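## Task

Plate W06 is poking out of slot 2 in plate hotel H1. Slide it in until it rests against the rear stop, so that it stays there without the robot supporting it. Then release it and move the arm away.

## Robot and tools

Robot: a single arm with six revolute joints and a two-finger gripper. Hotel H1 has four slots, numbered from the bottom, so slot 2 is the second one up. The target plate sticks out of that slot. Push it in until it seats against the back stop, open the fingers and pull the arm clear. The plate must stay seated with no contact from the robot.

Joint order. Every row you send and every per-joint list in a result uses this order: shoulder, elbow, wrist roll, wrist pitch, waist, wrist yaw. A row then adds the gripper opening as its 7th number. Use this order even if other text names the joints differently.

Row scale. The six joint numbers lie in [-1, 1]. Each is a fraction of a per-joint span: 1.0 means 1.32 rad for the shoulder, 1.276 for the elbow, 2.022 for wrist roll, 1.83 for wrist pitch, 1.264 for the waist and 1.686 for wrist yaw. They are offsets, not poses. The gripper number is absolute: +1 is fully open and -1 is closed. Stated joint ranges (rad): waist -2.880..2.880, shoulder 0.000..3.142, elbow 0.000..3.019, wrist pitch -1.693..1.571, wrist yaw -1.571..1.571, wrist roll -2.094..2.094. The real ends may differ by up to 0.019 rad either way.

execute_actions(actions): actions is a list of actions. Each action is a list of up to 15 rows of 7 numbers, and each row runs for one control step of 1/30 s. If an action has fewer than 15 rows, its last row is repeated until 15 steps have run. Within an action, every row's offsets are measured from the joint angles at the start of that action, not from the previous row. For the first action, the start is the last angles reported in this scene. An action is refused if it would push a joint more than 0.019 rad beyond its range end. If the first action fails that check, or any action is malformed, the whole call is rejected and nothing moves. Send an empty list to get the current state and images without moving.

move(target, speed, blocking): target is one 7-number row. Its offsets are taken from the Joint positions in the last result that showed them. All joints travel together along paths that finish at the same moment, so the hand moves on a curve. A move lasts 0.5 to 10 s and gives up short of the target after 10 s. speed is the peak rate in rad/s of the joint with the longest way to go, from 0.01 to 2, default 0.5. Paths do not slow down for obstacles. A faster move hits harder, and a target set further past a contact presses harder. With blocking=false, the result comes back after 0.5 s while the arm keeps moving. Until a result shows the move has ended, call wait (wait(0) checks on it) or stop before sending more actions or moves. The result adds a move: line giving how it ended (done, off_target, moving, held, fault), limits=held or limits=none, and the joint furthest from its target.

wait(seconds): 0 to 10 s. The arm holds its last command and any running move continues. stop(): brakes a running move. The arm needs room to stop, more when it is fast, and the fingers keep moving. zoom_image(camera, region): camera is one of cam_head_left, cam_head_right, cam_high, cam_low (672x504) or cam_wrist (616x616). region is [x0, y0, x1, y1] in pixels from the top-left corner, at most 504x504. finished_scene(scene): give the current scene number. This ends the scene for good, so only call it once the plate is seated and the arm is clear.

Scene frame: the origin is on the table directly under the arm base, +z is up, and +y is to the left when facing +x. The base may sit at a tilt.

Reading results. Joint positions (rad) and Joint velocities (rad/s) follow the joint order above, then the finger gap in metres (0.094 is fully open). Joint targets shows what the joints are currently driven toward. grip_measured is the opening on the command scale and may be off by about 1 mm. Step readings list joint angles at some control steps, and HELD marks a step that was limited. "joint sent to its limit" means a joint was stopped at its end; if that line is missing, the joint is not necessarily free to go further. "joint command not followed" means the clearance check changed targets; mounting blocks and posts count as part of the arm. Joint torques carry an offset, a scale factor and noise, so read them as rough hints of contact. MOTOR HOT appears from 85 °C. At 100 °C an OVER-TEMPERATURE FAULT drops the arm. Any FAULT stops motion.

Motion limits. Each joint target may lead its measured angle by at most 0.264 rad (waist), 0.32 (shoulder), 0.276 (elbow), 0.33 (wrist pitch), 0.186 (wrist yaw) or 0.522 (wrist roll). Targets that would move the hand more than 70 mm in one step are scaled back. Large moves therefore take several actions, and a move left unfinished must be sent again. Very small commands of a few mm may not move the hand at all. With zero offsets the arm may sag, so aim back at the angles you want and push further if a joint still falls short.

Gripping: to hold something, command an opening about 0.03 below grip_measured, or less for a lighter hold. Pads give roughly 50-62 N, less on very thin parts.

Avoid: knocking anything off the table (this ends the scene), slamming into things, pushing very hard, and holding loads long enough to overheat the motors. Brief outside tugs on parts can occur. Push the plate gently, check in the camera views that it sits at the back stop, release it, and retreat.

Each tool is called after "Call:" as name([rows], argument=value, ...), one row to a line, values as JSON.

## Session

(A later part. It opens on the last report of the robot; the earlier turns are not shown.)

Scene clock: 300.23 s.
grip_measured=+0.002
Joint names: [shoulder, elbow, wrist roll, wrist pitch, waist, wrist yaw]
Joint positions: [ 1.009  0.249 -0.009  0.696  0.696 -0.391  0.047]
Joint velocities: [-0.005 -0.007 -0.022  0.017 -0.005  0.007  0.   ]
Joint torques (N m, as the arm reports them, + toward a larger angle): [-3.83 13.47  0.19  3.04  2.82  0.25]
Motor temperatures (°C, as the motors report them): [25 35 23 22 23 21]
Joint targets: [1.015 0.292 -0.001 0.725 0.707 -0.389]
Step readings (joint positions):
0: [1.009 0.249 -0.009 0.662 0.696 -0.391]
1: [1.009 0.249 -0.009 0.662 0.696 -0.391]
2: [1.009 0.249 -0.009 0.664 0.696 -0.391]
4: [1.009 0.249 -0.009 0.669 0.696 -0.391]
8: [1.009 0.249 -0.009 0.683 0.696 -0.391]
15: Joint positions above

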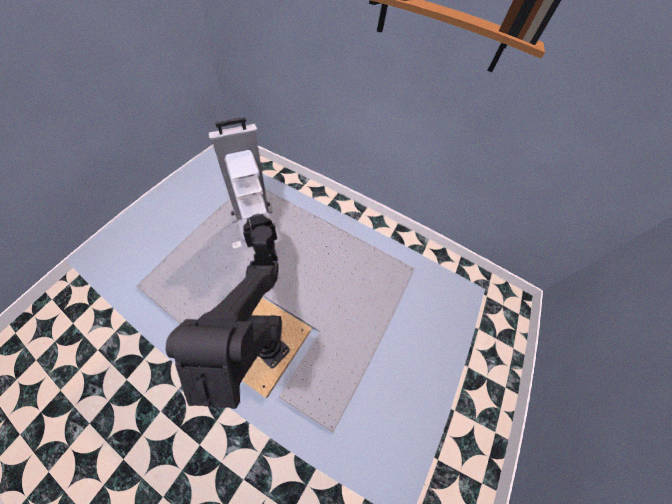

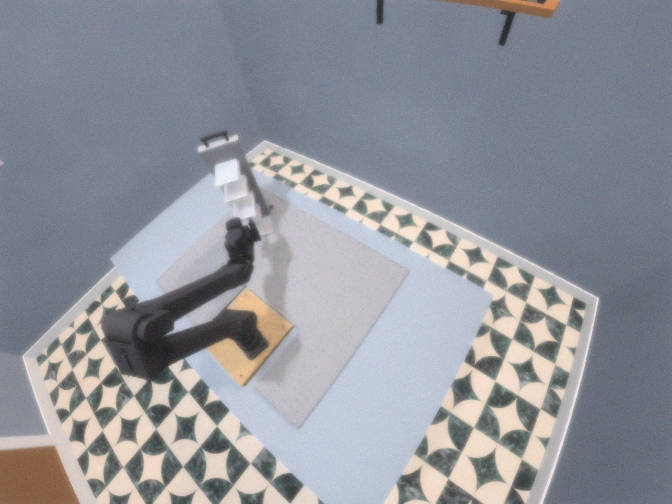

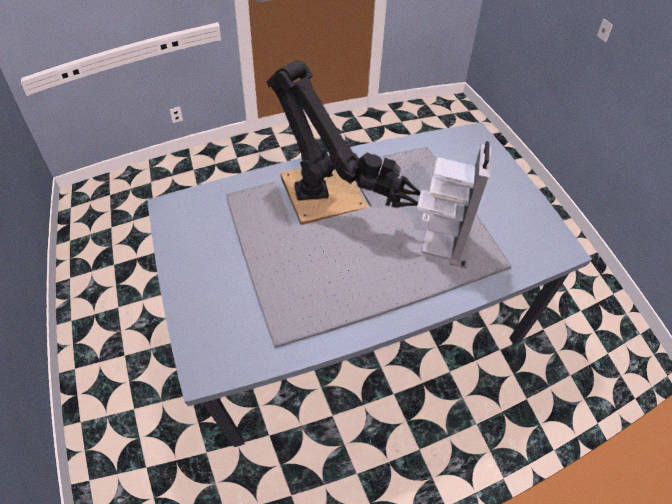

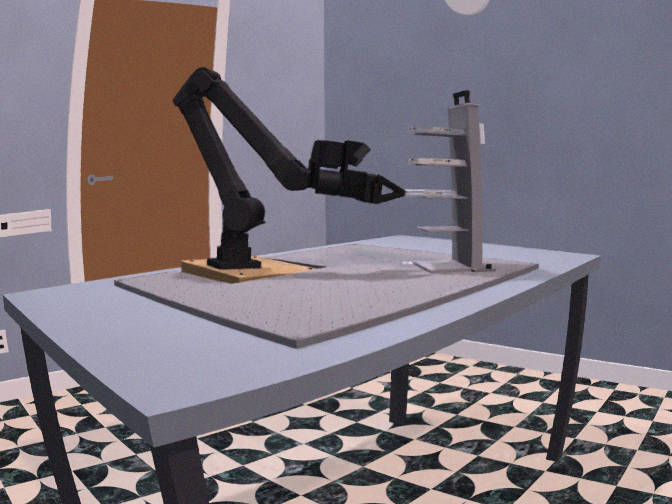

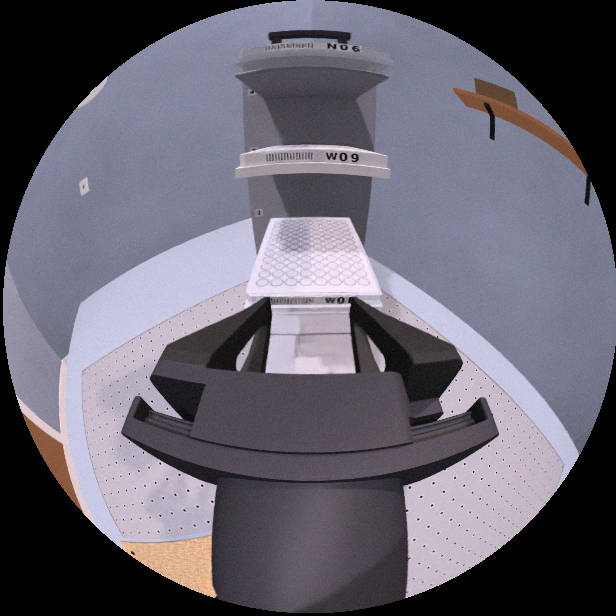

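Call:
execute_actions([
  [[0.0066,0.0349,0.004,0.0165,0.0090,0.0014,0.0],[0.0086,0.0361,0.004,0.0171,0.0093,0.0017,0.0],[0.0107,0.0372,0.004,0.0178,0.0097,0.0019,0.0],[0.0128,0.0384,0.004,0.0185,0.0100,0.0022,0.0],[0.0149,0.0396,0.004,0.0192,0.0103,0.0024,0.0],[0.0169,0.0408,0.004,0.0198,0.0106,0.0026,0.0],[0.0190,0.0420,0.004,0.0205,0.0109,0.0029,0.0],[0.0211,0.0431,0.004,0.0212,0.0113,0.0031,0.0],[0.0231,0.0443,0.004,0.0218,0.0116,0.0034,0.0],[0.0252,0.0455,0.004,0.0225,0.0119,0.0036,0.0],[0.0273,0.0467,0.004,0.0232,0.0122,0.0038,0.0],[0.0293,0.0479,0.004,0.0238,0.0125,0.0041,0.0],[0.0314,0.0490,0.004,0.0245,0.0129,0.0043,0.0],[0.0335,0.0502,0.004,0.0252,0.0132,0.0046,0.0],[0.0356,0.0514,0.004,0.0259,0.0135,0.0048,0.0]],
  [[0.0105,0.0373,0.004,0.0176,0.0101,0.0023,0.0],[0.0125,0.0385,0.004,0.0182,0.0109,0.0028,0.0],[0.0144,0.0397,0.004,0.0188,0.0116,0.0034,0.0],[0.0164,0.0409,0.004,0.0194,0.0124,0.0039,0.0],[0.0184,0.0421,0.004,0.0200,0.0131,0.0045,0.0],[0.0204,0.0433,0.004,0.0205,0.0139,0.0050,0.0],[0.0223,0.0445,0.004,0.0211,0.0146,0.0056,0.0],[0.0243,0.0457,0.004,0.0217,0.0154,0.0062,0.0],[0.0263,0.0469,0.004,0.0223,0.0161,0.0067,0.0],[0.0283,0.0481,0.004,0.0229,0.0168,0.0073,0.0],[0.0302,0.0493,0.004,0.0235,0.0176,0.0078,0.0],[0.0322,0.0505,0.004,0.0241,0.0183,0.0084,0.0],[0.0342,0.0517,0.004,0.0247,0.0191,0.0089,0.0],[0.0362,0.0529,0.004,0.0253,0.0198,0.0095,0.0],[0.0381,0.0541,0.004,0.0259,0.0206,0.0101,0.0]],
])

Call:
execute_actions(actions=[])

Call:
zoom_image(camera="cam_low", region=[360, 150, 480, 210])

Call:
zoom_image(camera="cam_wrist", region=[220, 130, 420, 380])

Scene clock: 358.20 s.
grip_measured=+0.002
Joint names: [shoulder, elbow, wrist roll, wrist pitch, waist, wrist yaw]
Joint positions: [ 1.073  0.283 -0.009  0.73   0.715 -0.373  0.047]
Joint velocities: [ 0.083  0.032  0.007  0.046  0.034 -0.081 -0.001]
Joint torques (N m, as the arm reports them, + toward a larger angle): [-4.06 13.73  0.19  3.07  2.88  0.3 ]
Motor temperatures (°C, as the motors report them): [25 36 23 22 23 21]
Joint targets: [1.089 0.333 -0.001 0.761 0.727 -0.369]
Step readings (joint positions; steps 1 to 15: 1st action; 16 to 30: 2nd action):
0: [1.009 0.249 -0.009 0.697 0.696 -0.391]
1: [1.009 0.249 -0.009 0.697 0.696 -0.391]
2: [1.009 0.249 -0.009 0.697 0.696 -0.391]
4: [1.009 0.249 -0.009 0.700 0.697 -0.390]
8: [1.018 0.251 -0.009 0.705 0.698 -0.389]
15: [1.039 0.264 -0.009 0.713 0.701 -0.387]
16: [1.041 0.265 -0.009 0.714 0.702 -0.386]
17: [1.043 0.266 -0.009 0.716 0.702 -0.385]
19: [1.045 0.266 -0.009 0.718 0.704 -0.383]
23: [1.053 0.271 -0.009 0.722 0.708 -0.380]
30: Joint positions above

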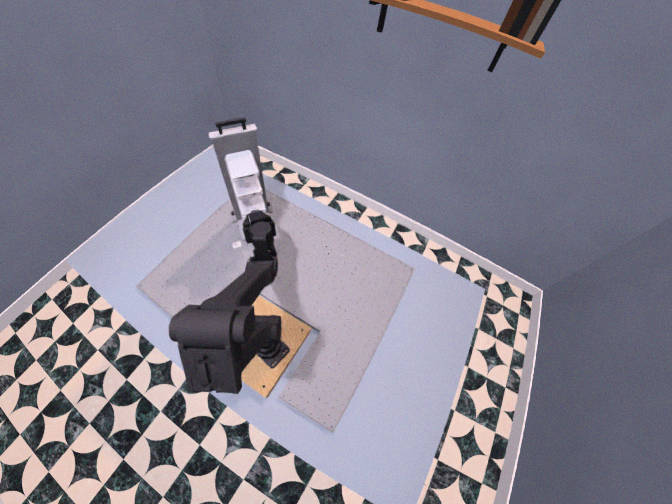

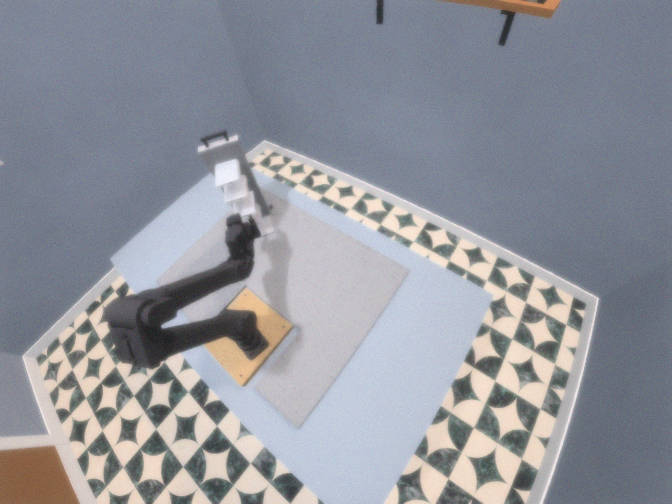

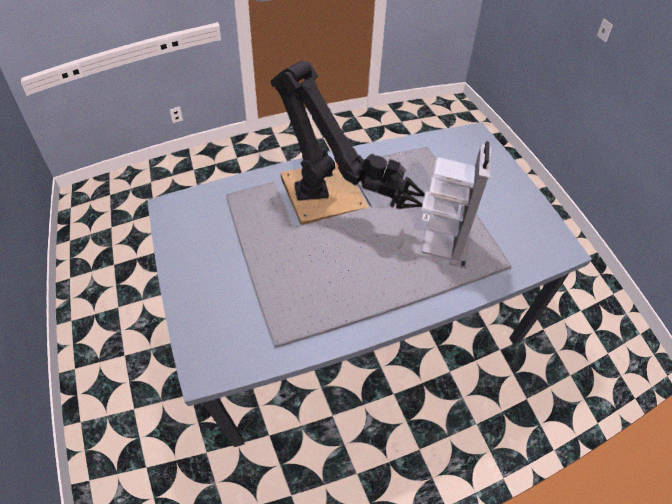

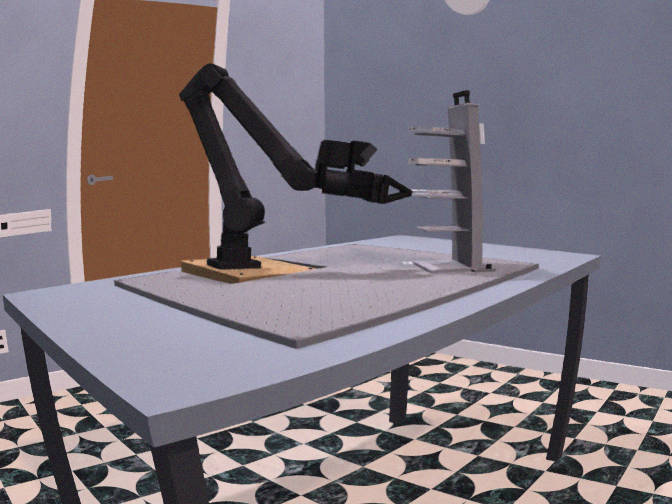

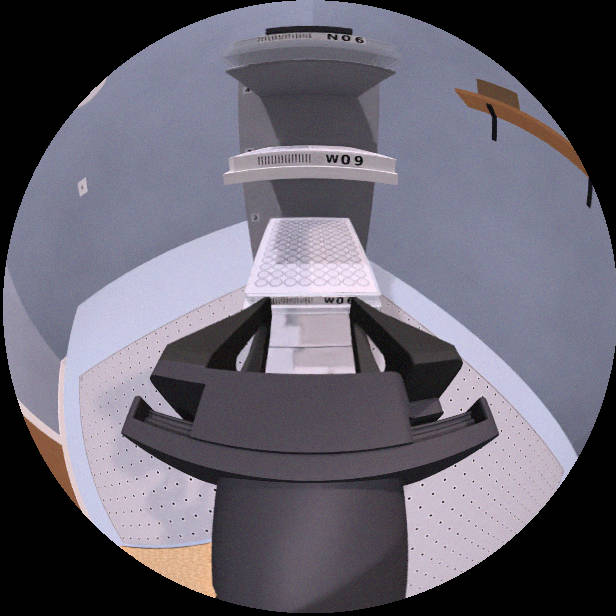

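Scene clock: 358.20 s.
grip_measured=+0.002
Joint names: [shoulder, elbow, wrist roll, wrist pitch, waist, wrist yaw]
Joint positions: [ 1.073  0.283 -0.009  0.73   0.715 -0.373  0.047]
Joint velocities: [ 0.083  0.032  0.007  0.046  0.034 -0.081 -0.001]
Joint torques (N m, as the arm reports them, + toward a larger angle): [-4.06 13.73  0.19  3.07  2.88  0.3 ]
Motor temperatures (°C, as the motors report them): [25 36 23 22 23 21]
Joint targets: [1.089 0.333 -0.001 0.761 0.727 -0.369]

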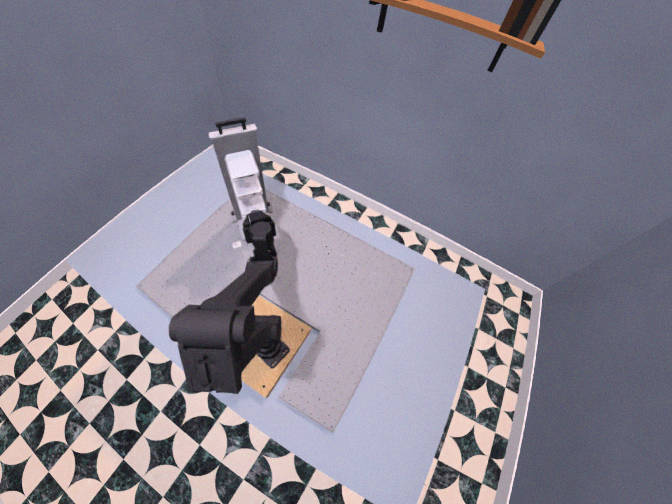

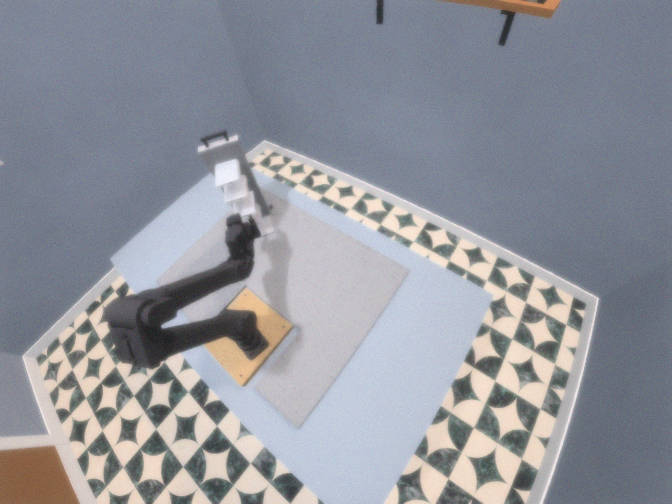

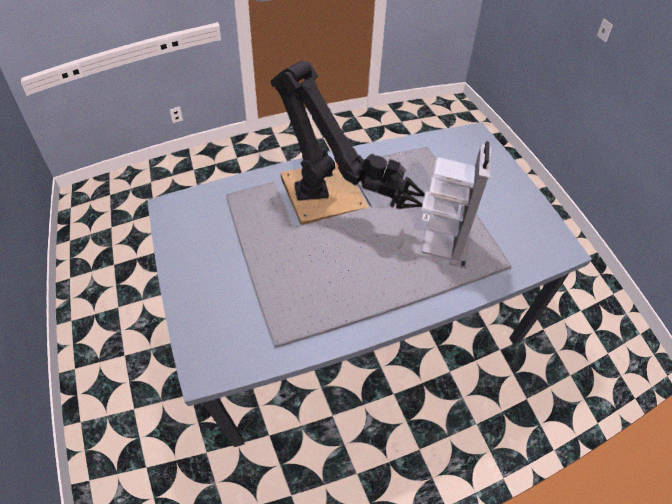

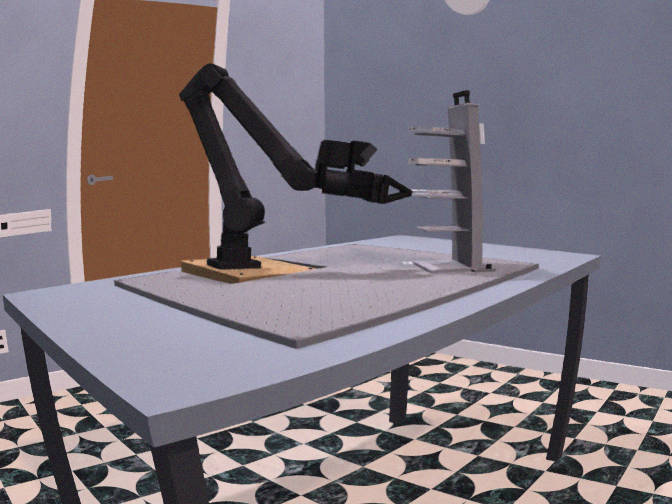

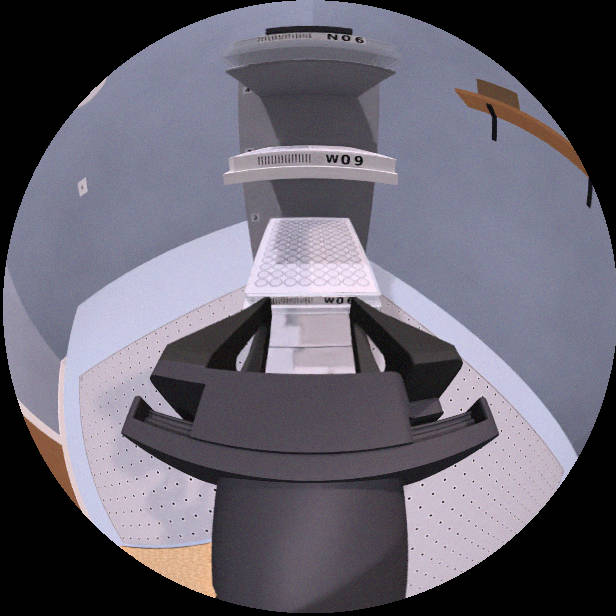

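Region (360, 150, 480, 210) of cam_low's 672x504 image, scaled by 4.200, with more detail than that image has.

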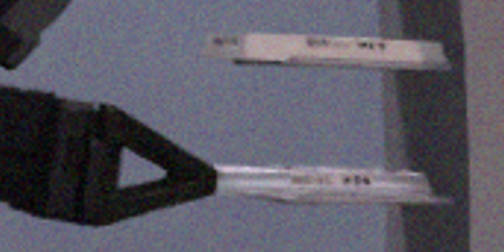

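Region (220, 130, 420, 380) of cam_wrist's 616x616 image, scaled by 2.016, with more detail than that image has; it fills the left 403 columns of this view, and the rest is white.

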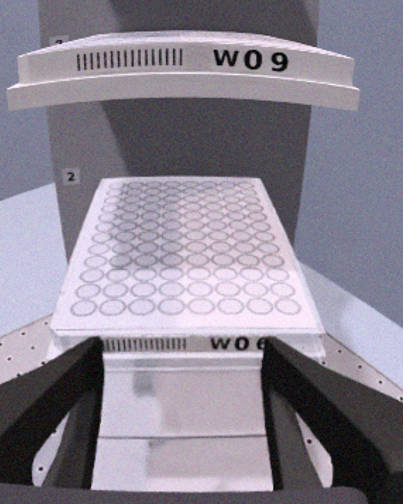

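Call:
execute_actions(actions=[])

Call:
zoom_image(camera="cam_low", region=[380, 150, 480, 210])

Scene clock: 365.70 s.
grip_measured=+0.002
Joint names: [shoulder, elbow, wrist roll, wrist pitch, waist, wrist yaw]
Joint positions: [ 1.079  0.286 -0.009  0.732  0.717 -0.372  0.047]
Joint velocities: [-0.005 -0.002 -0.051 -0.007 -0.015  0.022 -0.001]
Joint torques (N m, as the arm reports them, + toward a larger angle): [-4.38 13.6   0.19  3.14  2.74  0.28]
Motor temperatures (°C, as the motors report them): [25 37 23 22 23 21]
Joint targets: [1.089 0.333 -0.001 0.761 0.727 -0.369]

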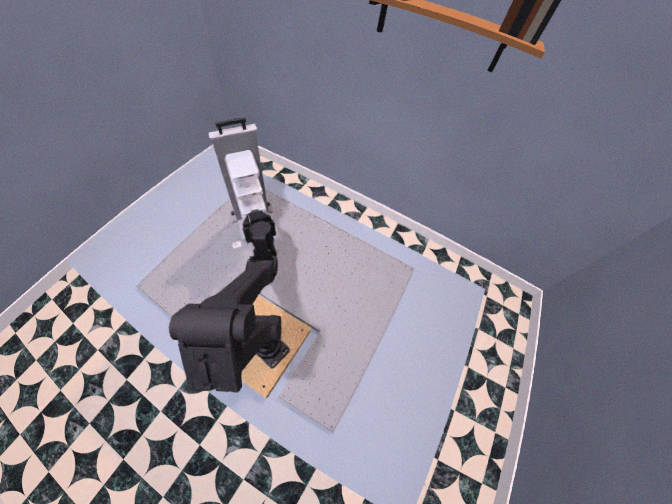

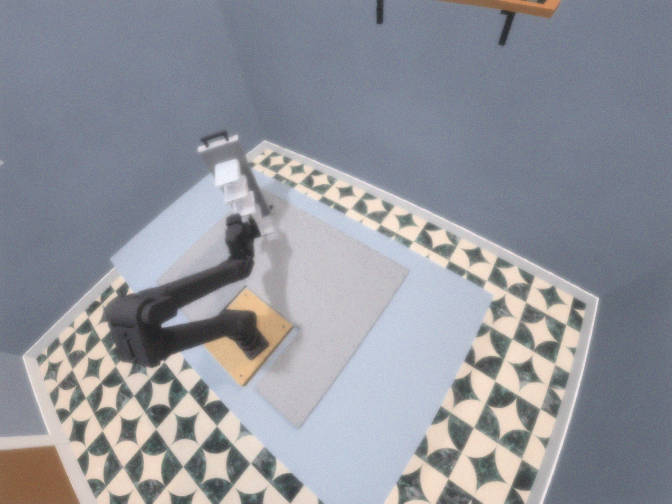

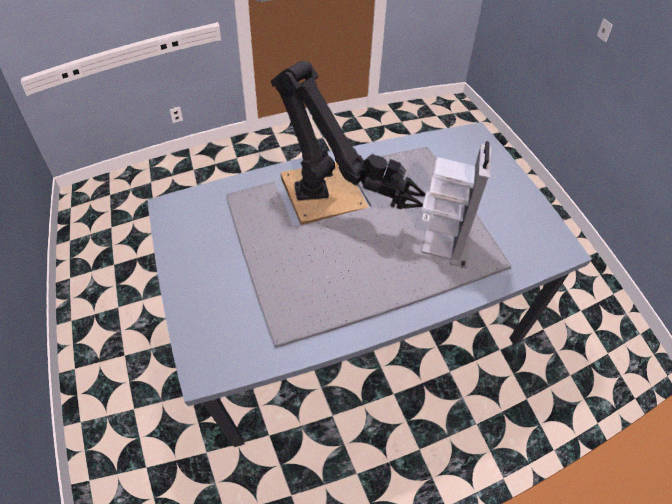

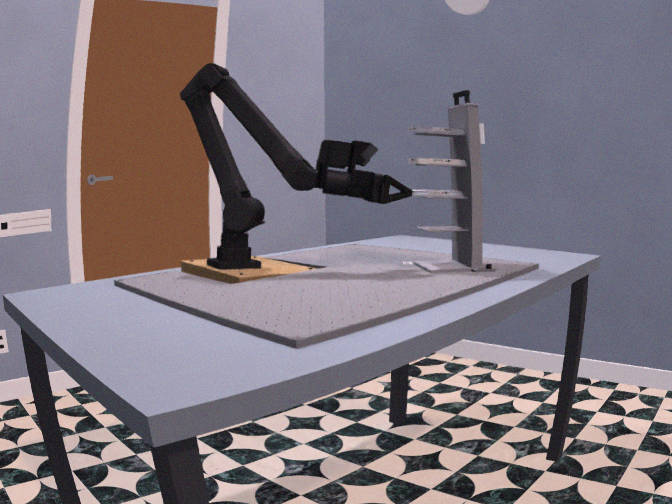

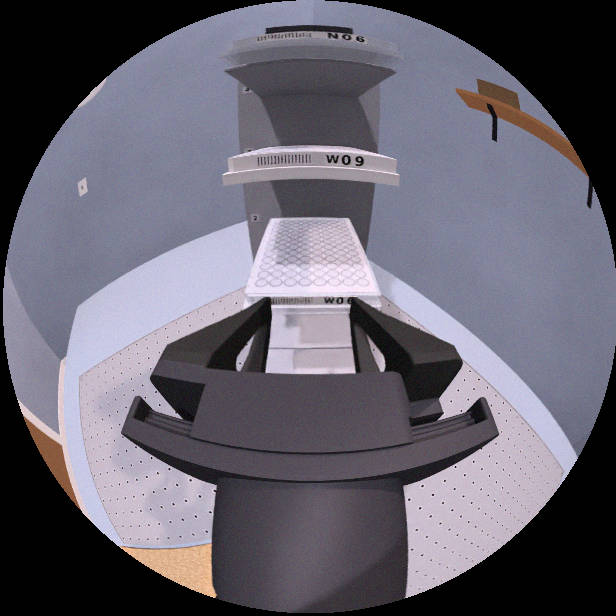

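Region (380, 150, 480, 210) of cam_low's 672x504 image, scaled by 5.040, with more detail than that image has; it fills the top 302 rows of this view, and the rest is white.

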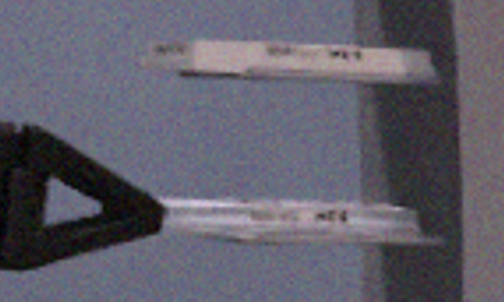

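Call:
execute_actions([
  [[0.0098,0.0382,0.004,0.0164,0.0087,0.0024,0.0],[0.0119,0.0395,0.004,0.0170,0.0096,0.0031,0.0],[0.0141,0.0409,0.004,0.0177,0.0104,0.0037,0.0],[0.0163,0.0422,0.004,0.0183,0.0113,0.0043,0.0],[0.0185,0.0436,0.004,0.0189,0.0121,0.0050,0.0],[0.0206,0.0450,0.004,0.0195,0.0129,0.0056,0.0],[0.0228,0.0463,0.004,0.0201,0.0138,0.0062,0.0],[0.0250,0.0477,0.004,0.0208,0.0146,0.0068,0.0],[0.0271,0.0490,0.004,0.0214,0.0155,0.0075,0.0],[0.0293,0.0504,0.004,0.0220,0.0163,0.0081,0.0],[0.0315,0.0518,0.004,0.0226,0.0171,0.0087,0.0],[0.0336,0.0531,0.004,0.0232,0.0180,0.0094,0.0],[0.0358,0.0545,0.004,0.0239,0.0188,0.0100,0.0],[0.0380,0.0558,0.004,0.0245,0.0197,0.0106,0.0],[0.0402,0.0572,0.004,0.0251,0.0205,0.0113,0.0]],
])

Call:
wait(seconds=0.4)

Call:
zoom_image(camera="cam_low", region=[380, 150, 480, 210])

Call:
zoom_image(camera="cam_wrist", region=[220, 130, 420, 380])

Call:
zoom_image(camera="cam_high", region=[390, 150, 490, 250])

Scene clock: 391.37 s.
grip_measured=+0.002
Joint names: [shoulder, elbow, wrist roll, wrist pitch, waist, wrist yaw]
Joint positions: [ 1.114  0.309 -0.009  0.747  0.73  -0.357  0.047]
Joint velocities: [ 0.073  0.046 -0.095  0.037  0.024 -0.037 -0.001]
Joint torques (N m, as the arm reports them, + toward a larger angle): [-4.91 13.61  0.19  3.19  2.55  0.27]
Motor temperatures (°C, as the motors report them): [25 37 23 22 23 21]
Joint targets: [1.132 0.359 -0.001 0.778 0.743 -0.353]
Step readings (joint positions):
0: [1.079 0.286 -0.009 0.732 0.717 -0.372]
1: [1.079 0.286 -0.009 0.732 0.717 -0.371]
2: [1.079 0.286 -0.009 0.732 0.717 -0.371]
4: [1.081 0.288 -0.009 0.735 0.718 -0.369]
8: [1.093 0.296 -0.009 0.739 0.722 -0.364]
15: Joint positions above

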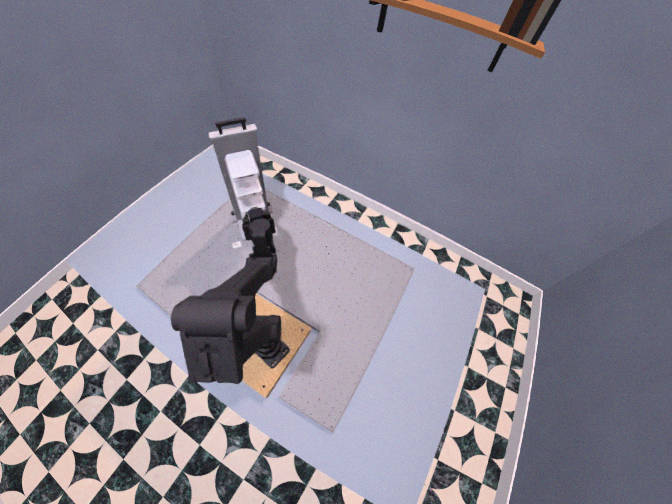

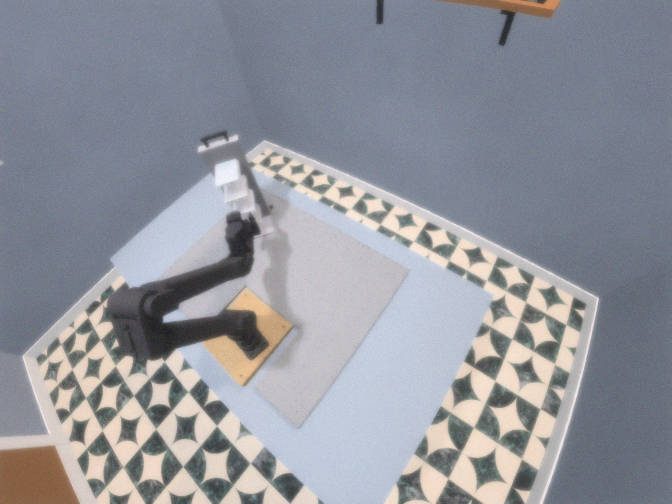

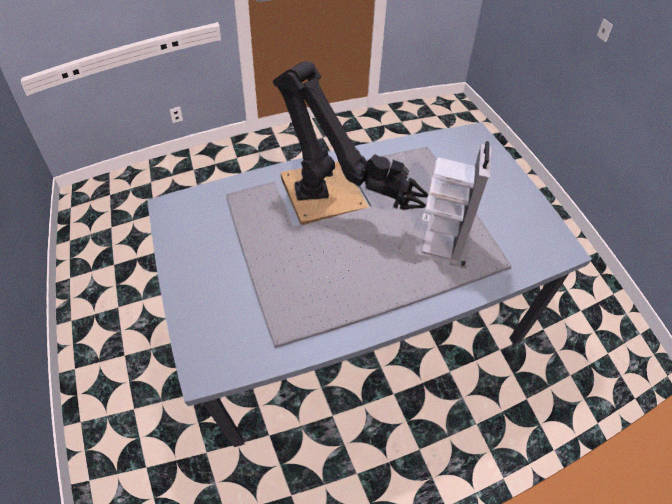

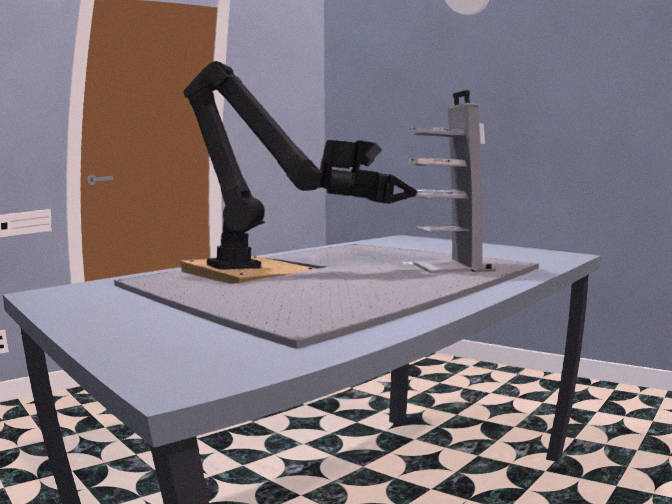

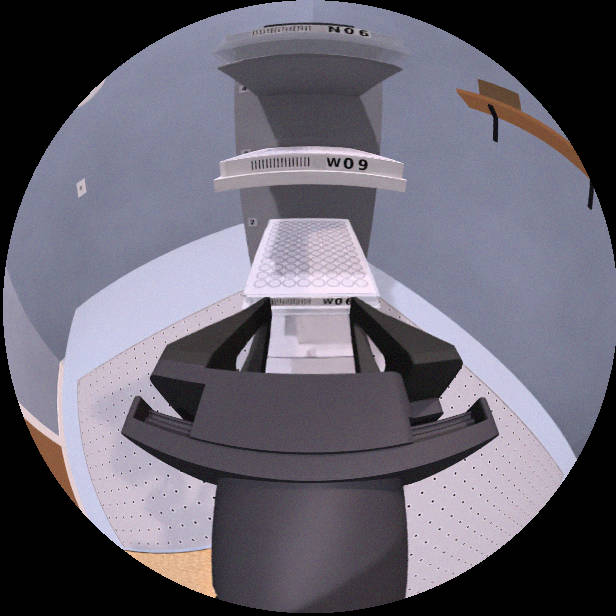

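Scene clock: 391.77 s.
grip_measured=+0.002
Joint names: [shoulder, elbow, wrist roll, wrist pitch, waist, wrist yaw]
Joint positions: [ 1.12   0.313 -0.009  0.75   0.732 -0.356  0.047]
Joint velocities: [-0.005  0.002  0.022  0.017 -0.015  0.007 -0.   ]
Joint torques (N m, as the arm reports them, + toward a larger angle): [-4.81 13.31  0.19  3.13  2.75  0.29]
Motor temperatures (°C, as the motors report them): [25 37 23 22 23 21]
Joint targets: [1.131 0.360 -0.001 0.778 0.743 -0.353]
wait: 0.40 s; at rest by 0.23 s

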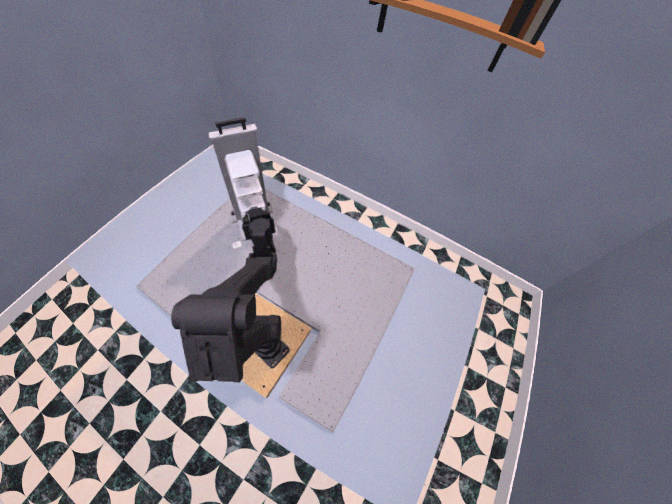

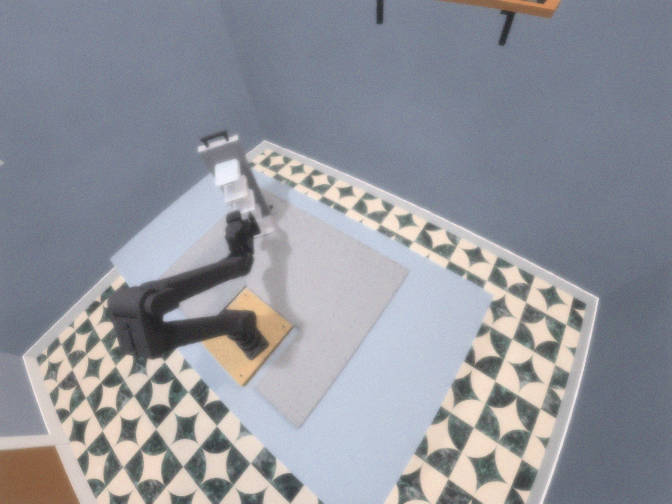

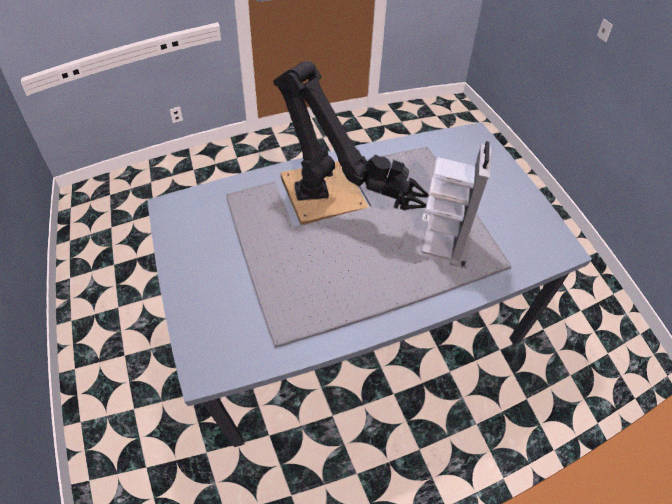

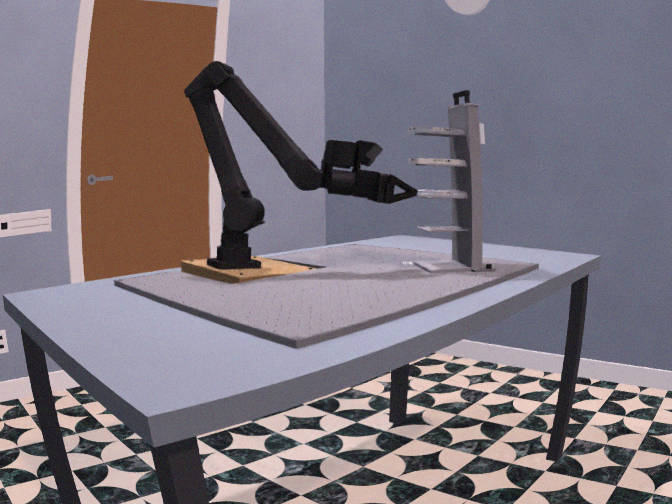

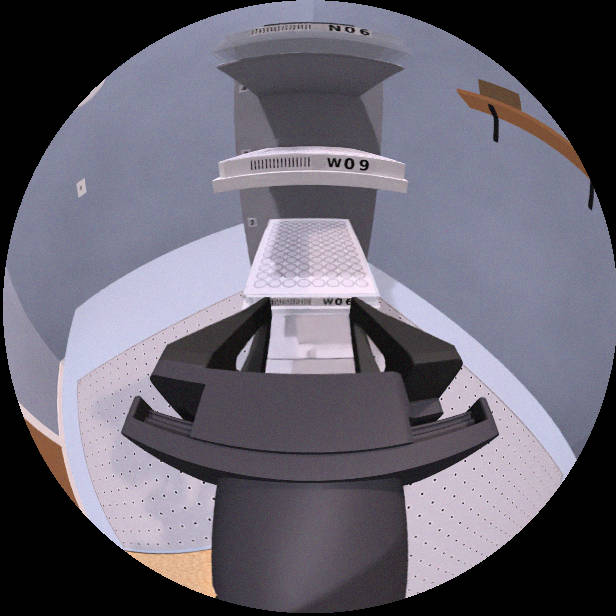

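Region (380, 150, 480, 210) of cam_low's 672x504 image, scaled by 5.040, with more detail than that image has; it fills the top 302 rows of this view, and the rest is white.

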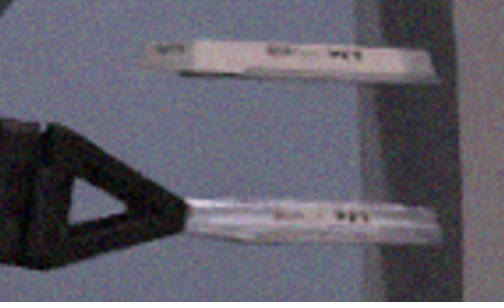

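Region (220, 130, 420, 380) of cam_wrist's 616x616 image, scaled by 2.016, with more detail than that image has; it fills the left 403 columns of this view, and the rest is white.

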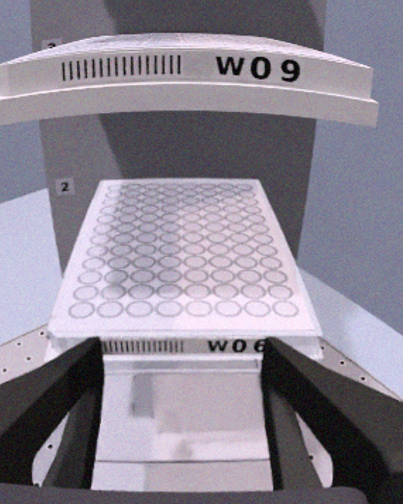

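Region (390, 150, 490, 250) of cam_high's 672x504 image, scaled by 5.040, with more detail than that image has.

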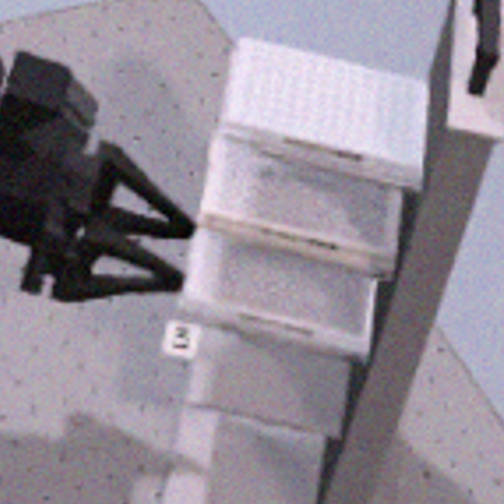

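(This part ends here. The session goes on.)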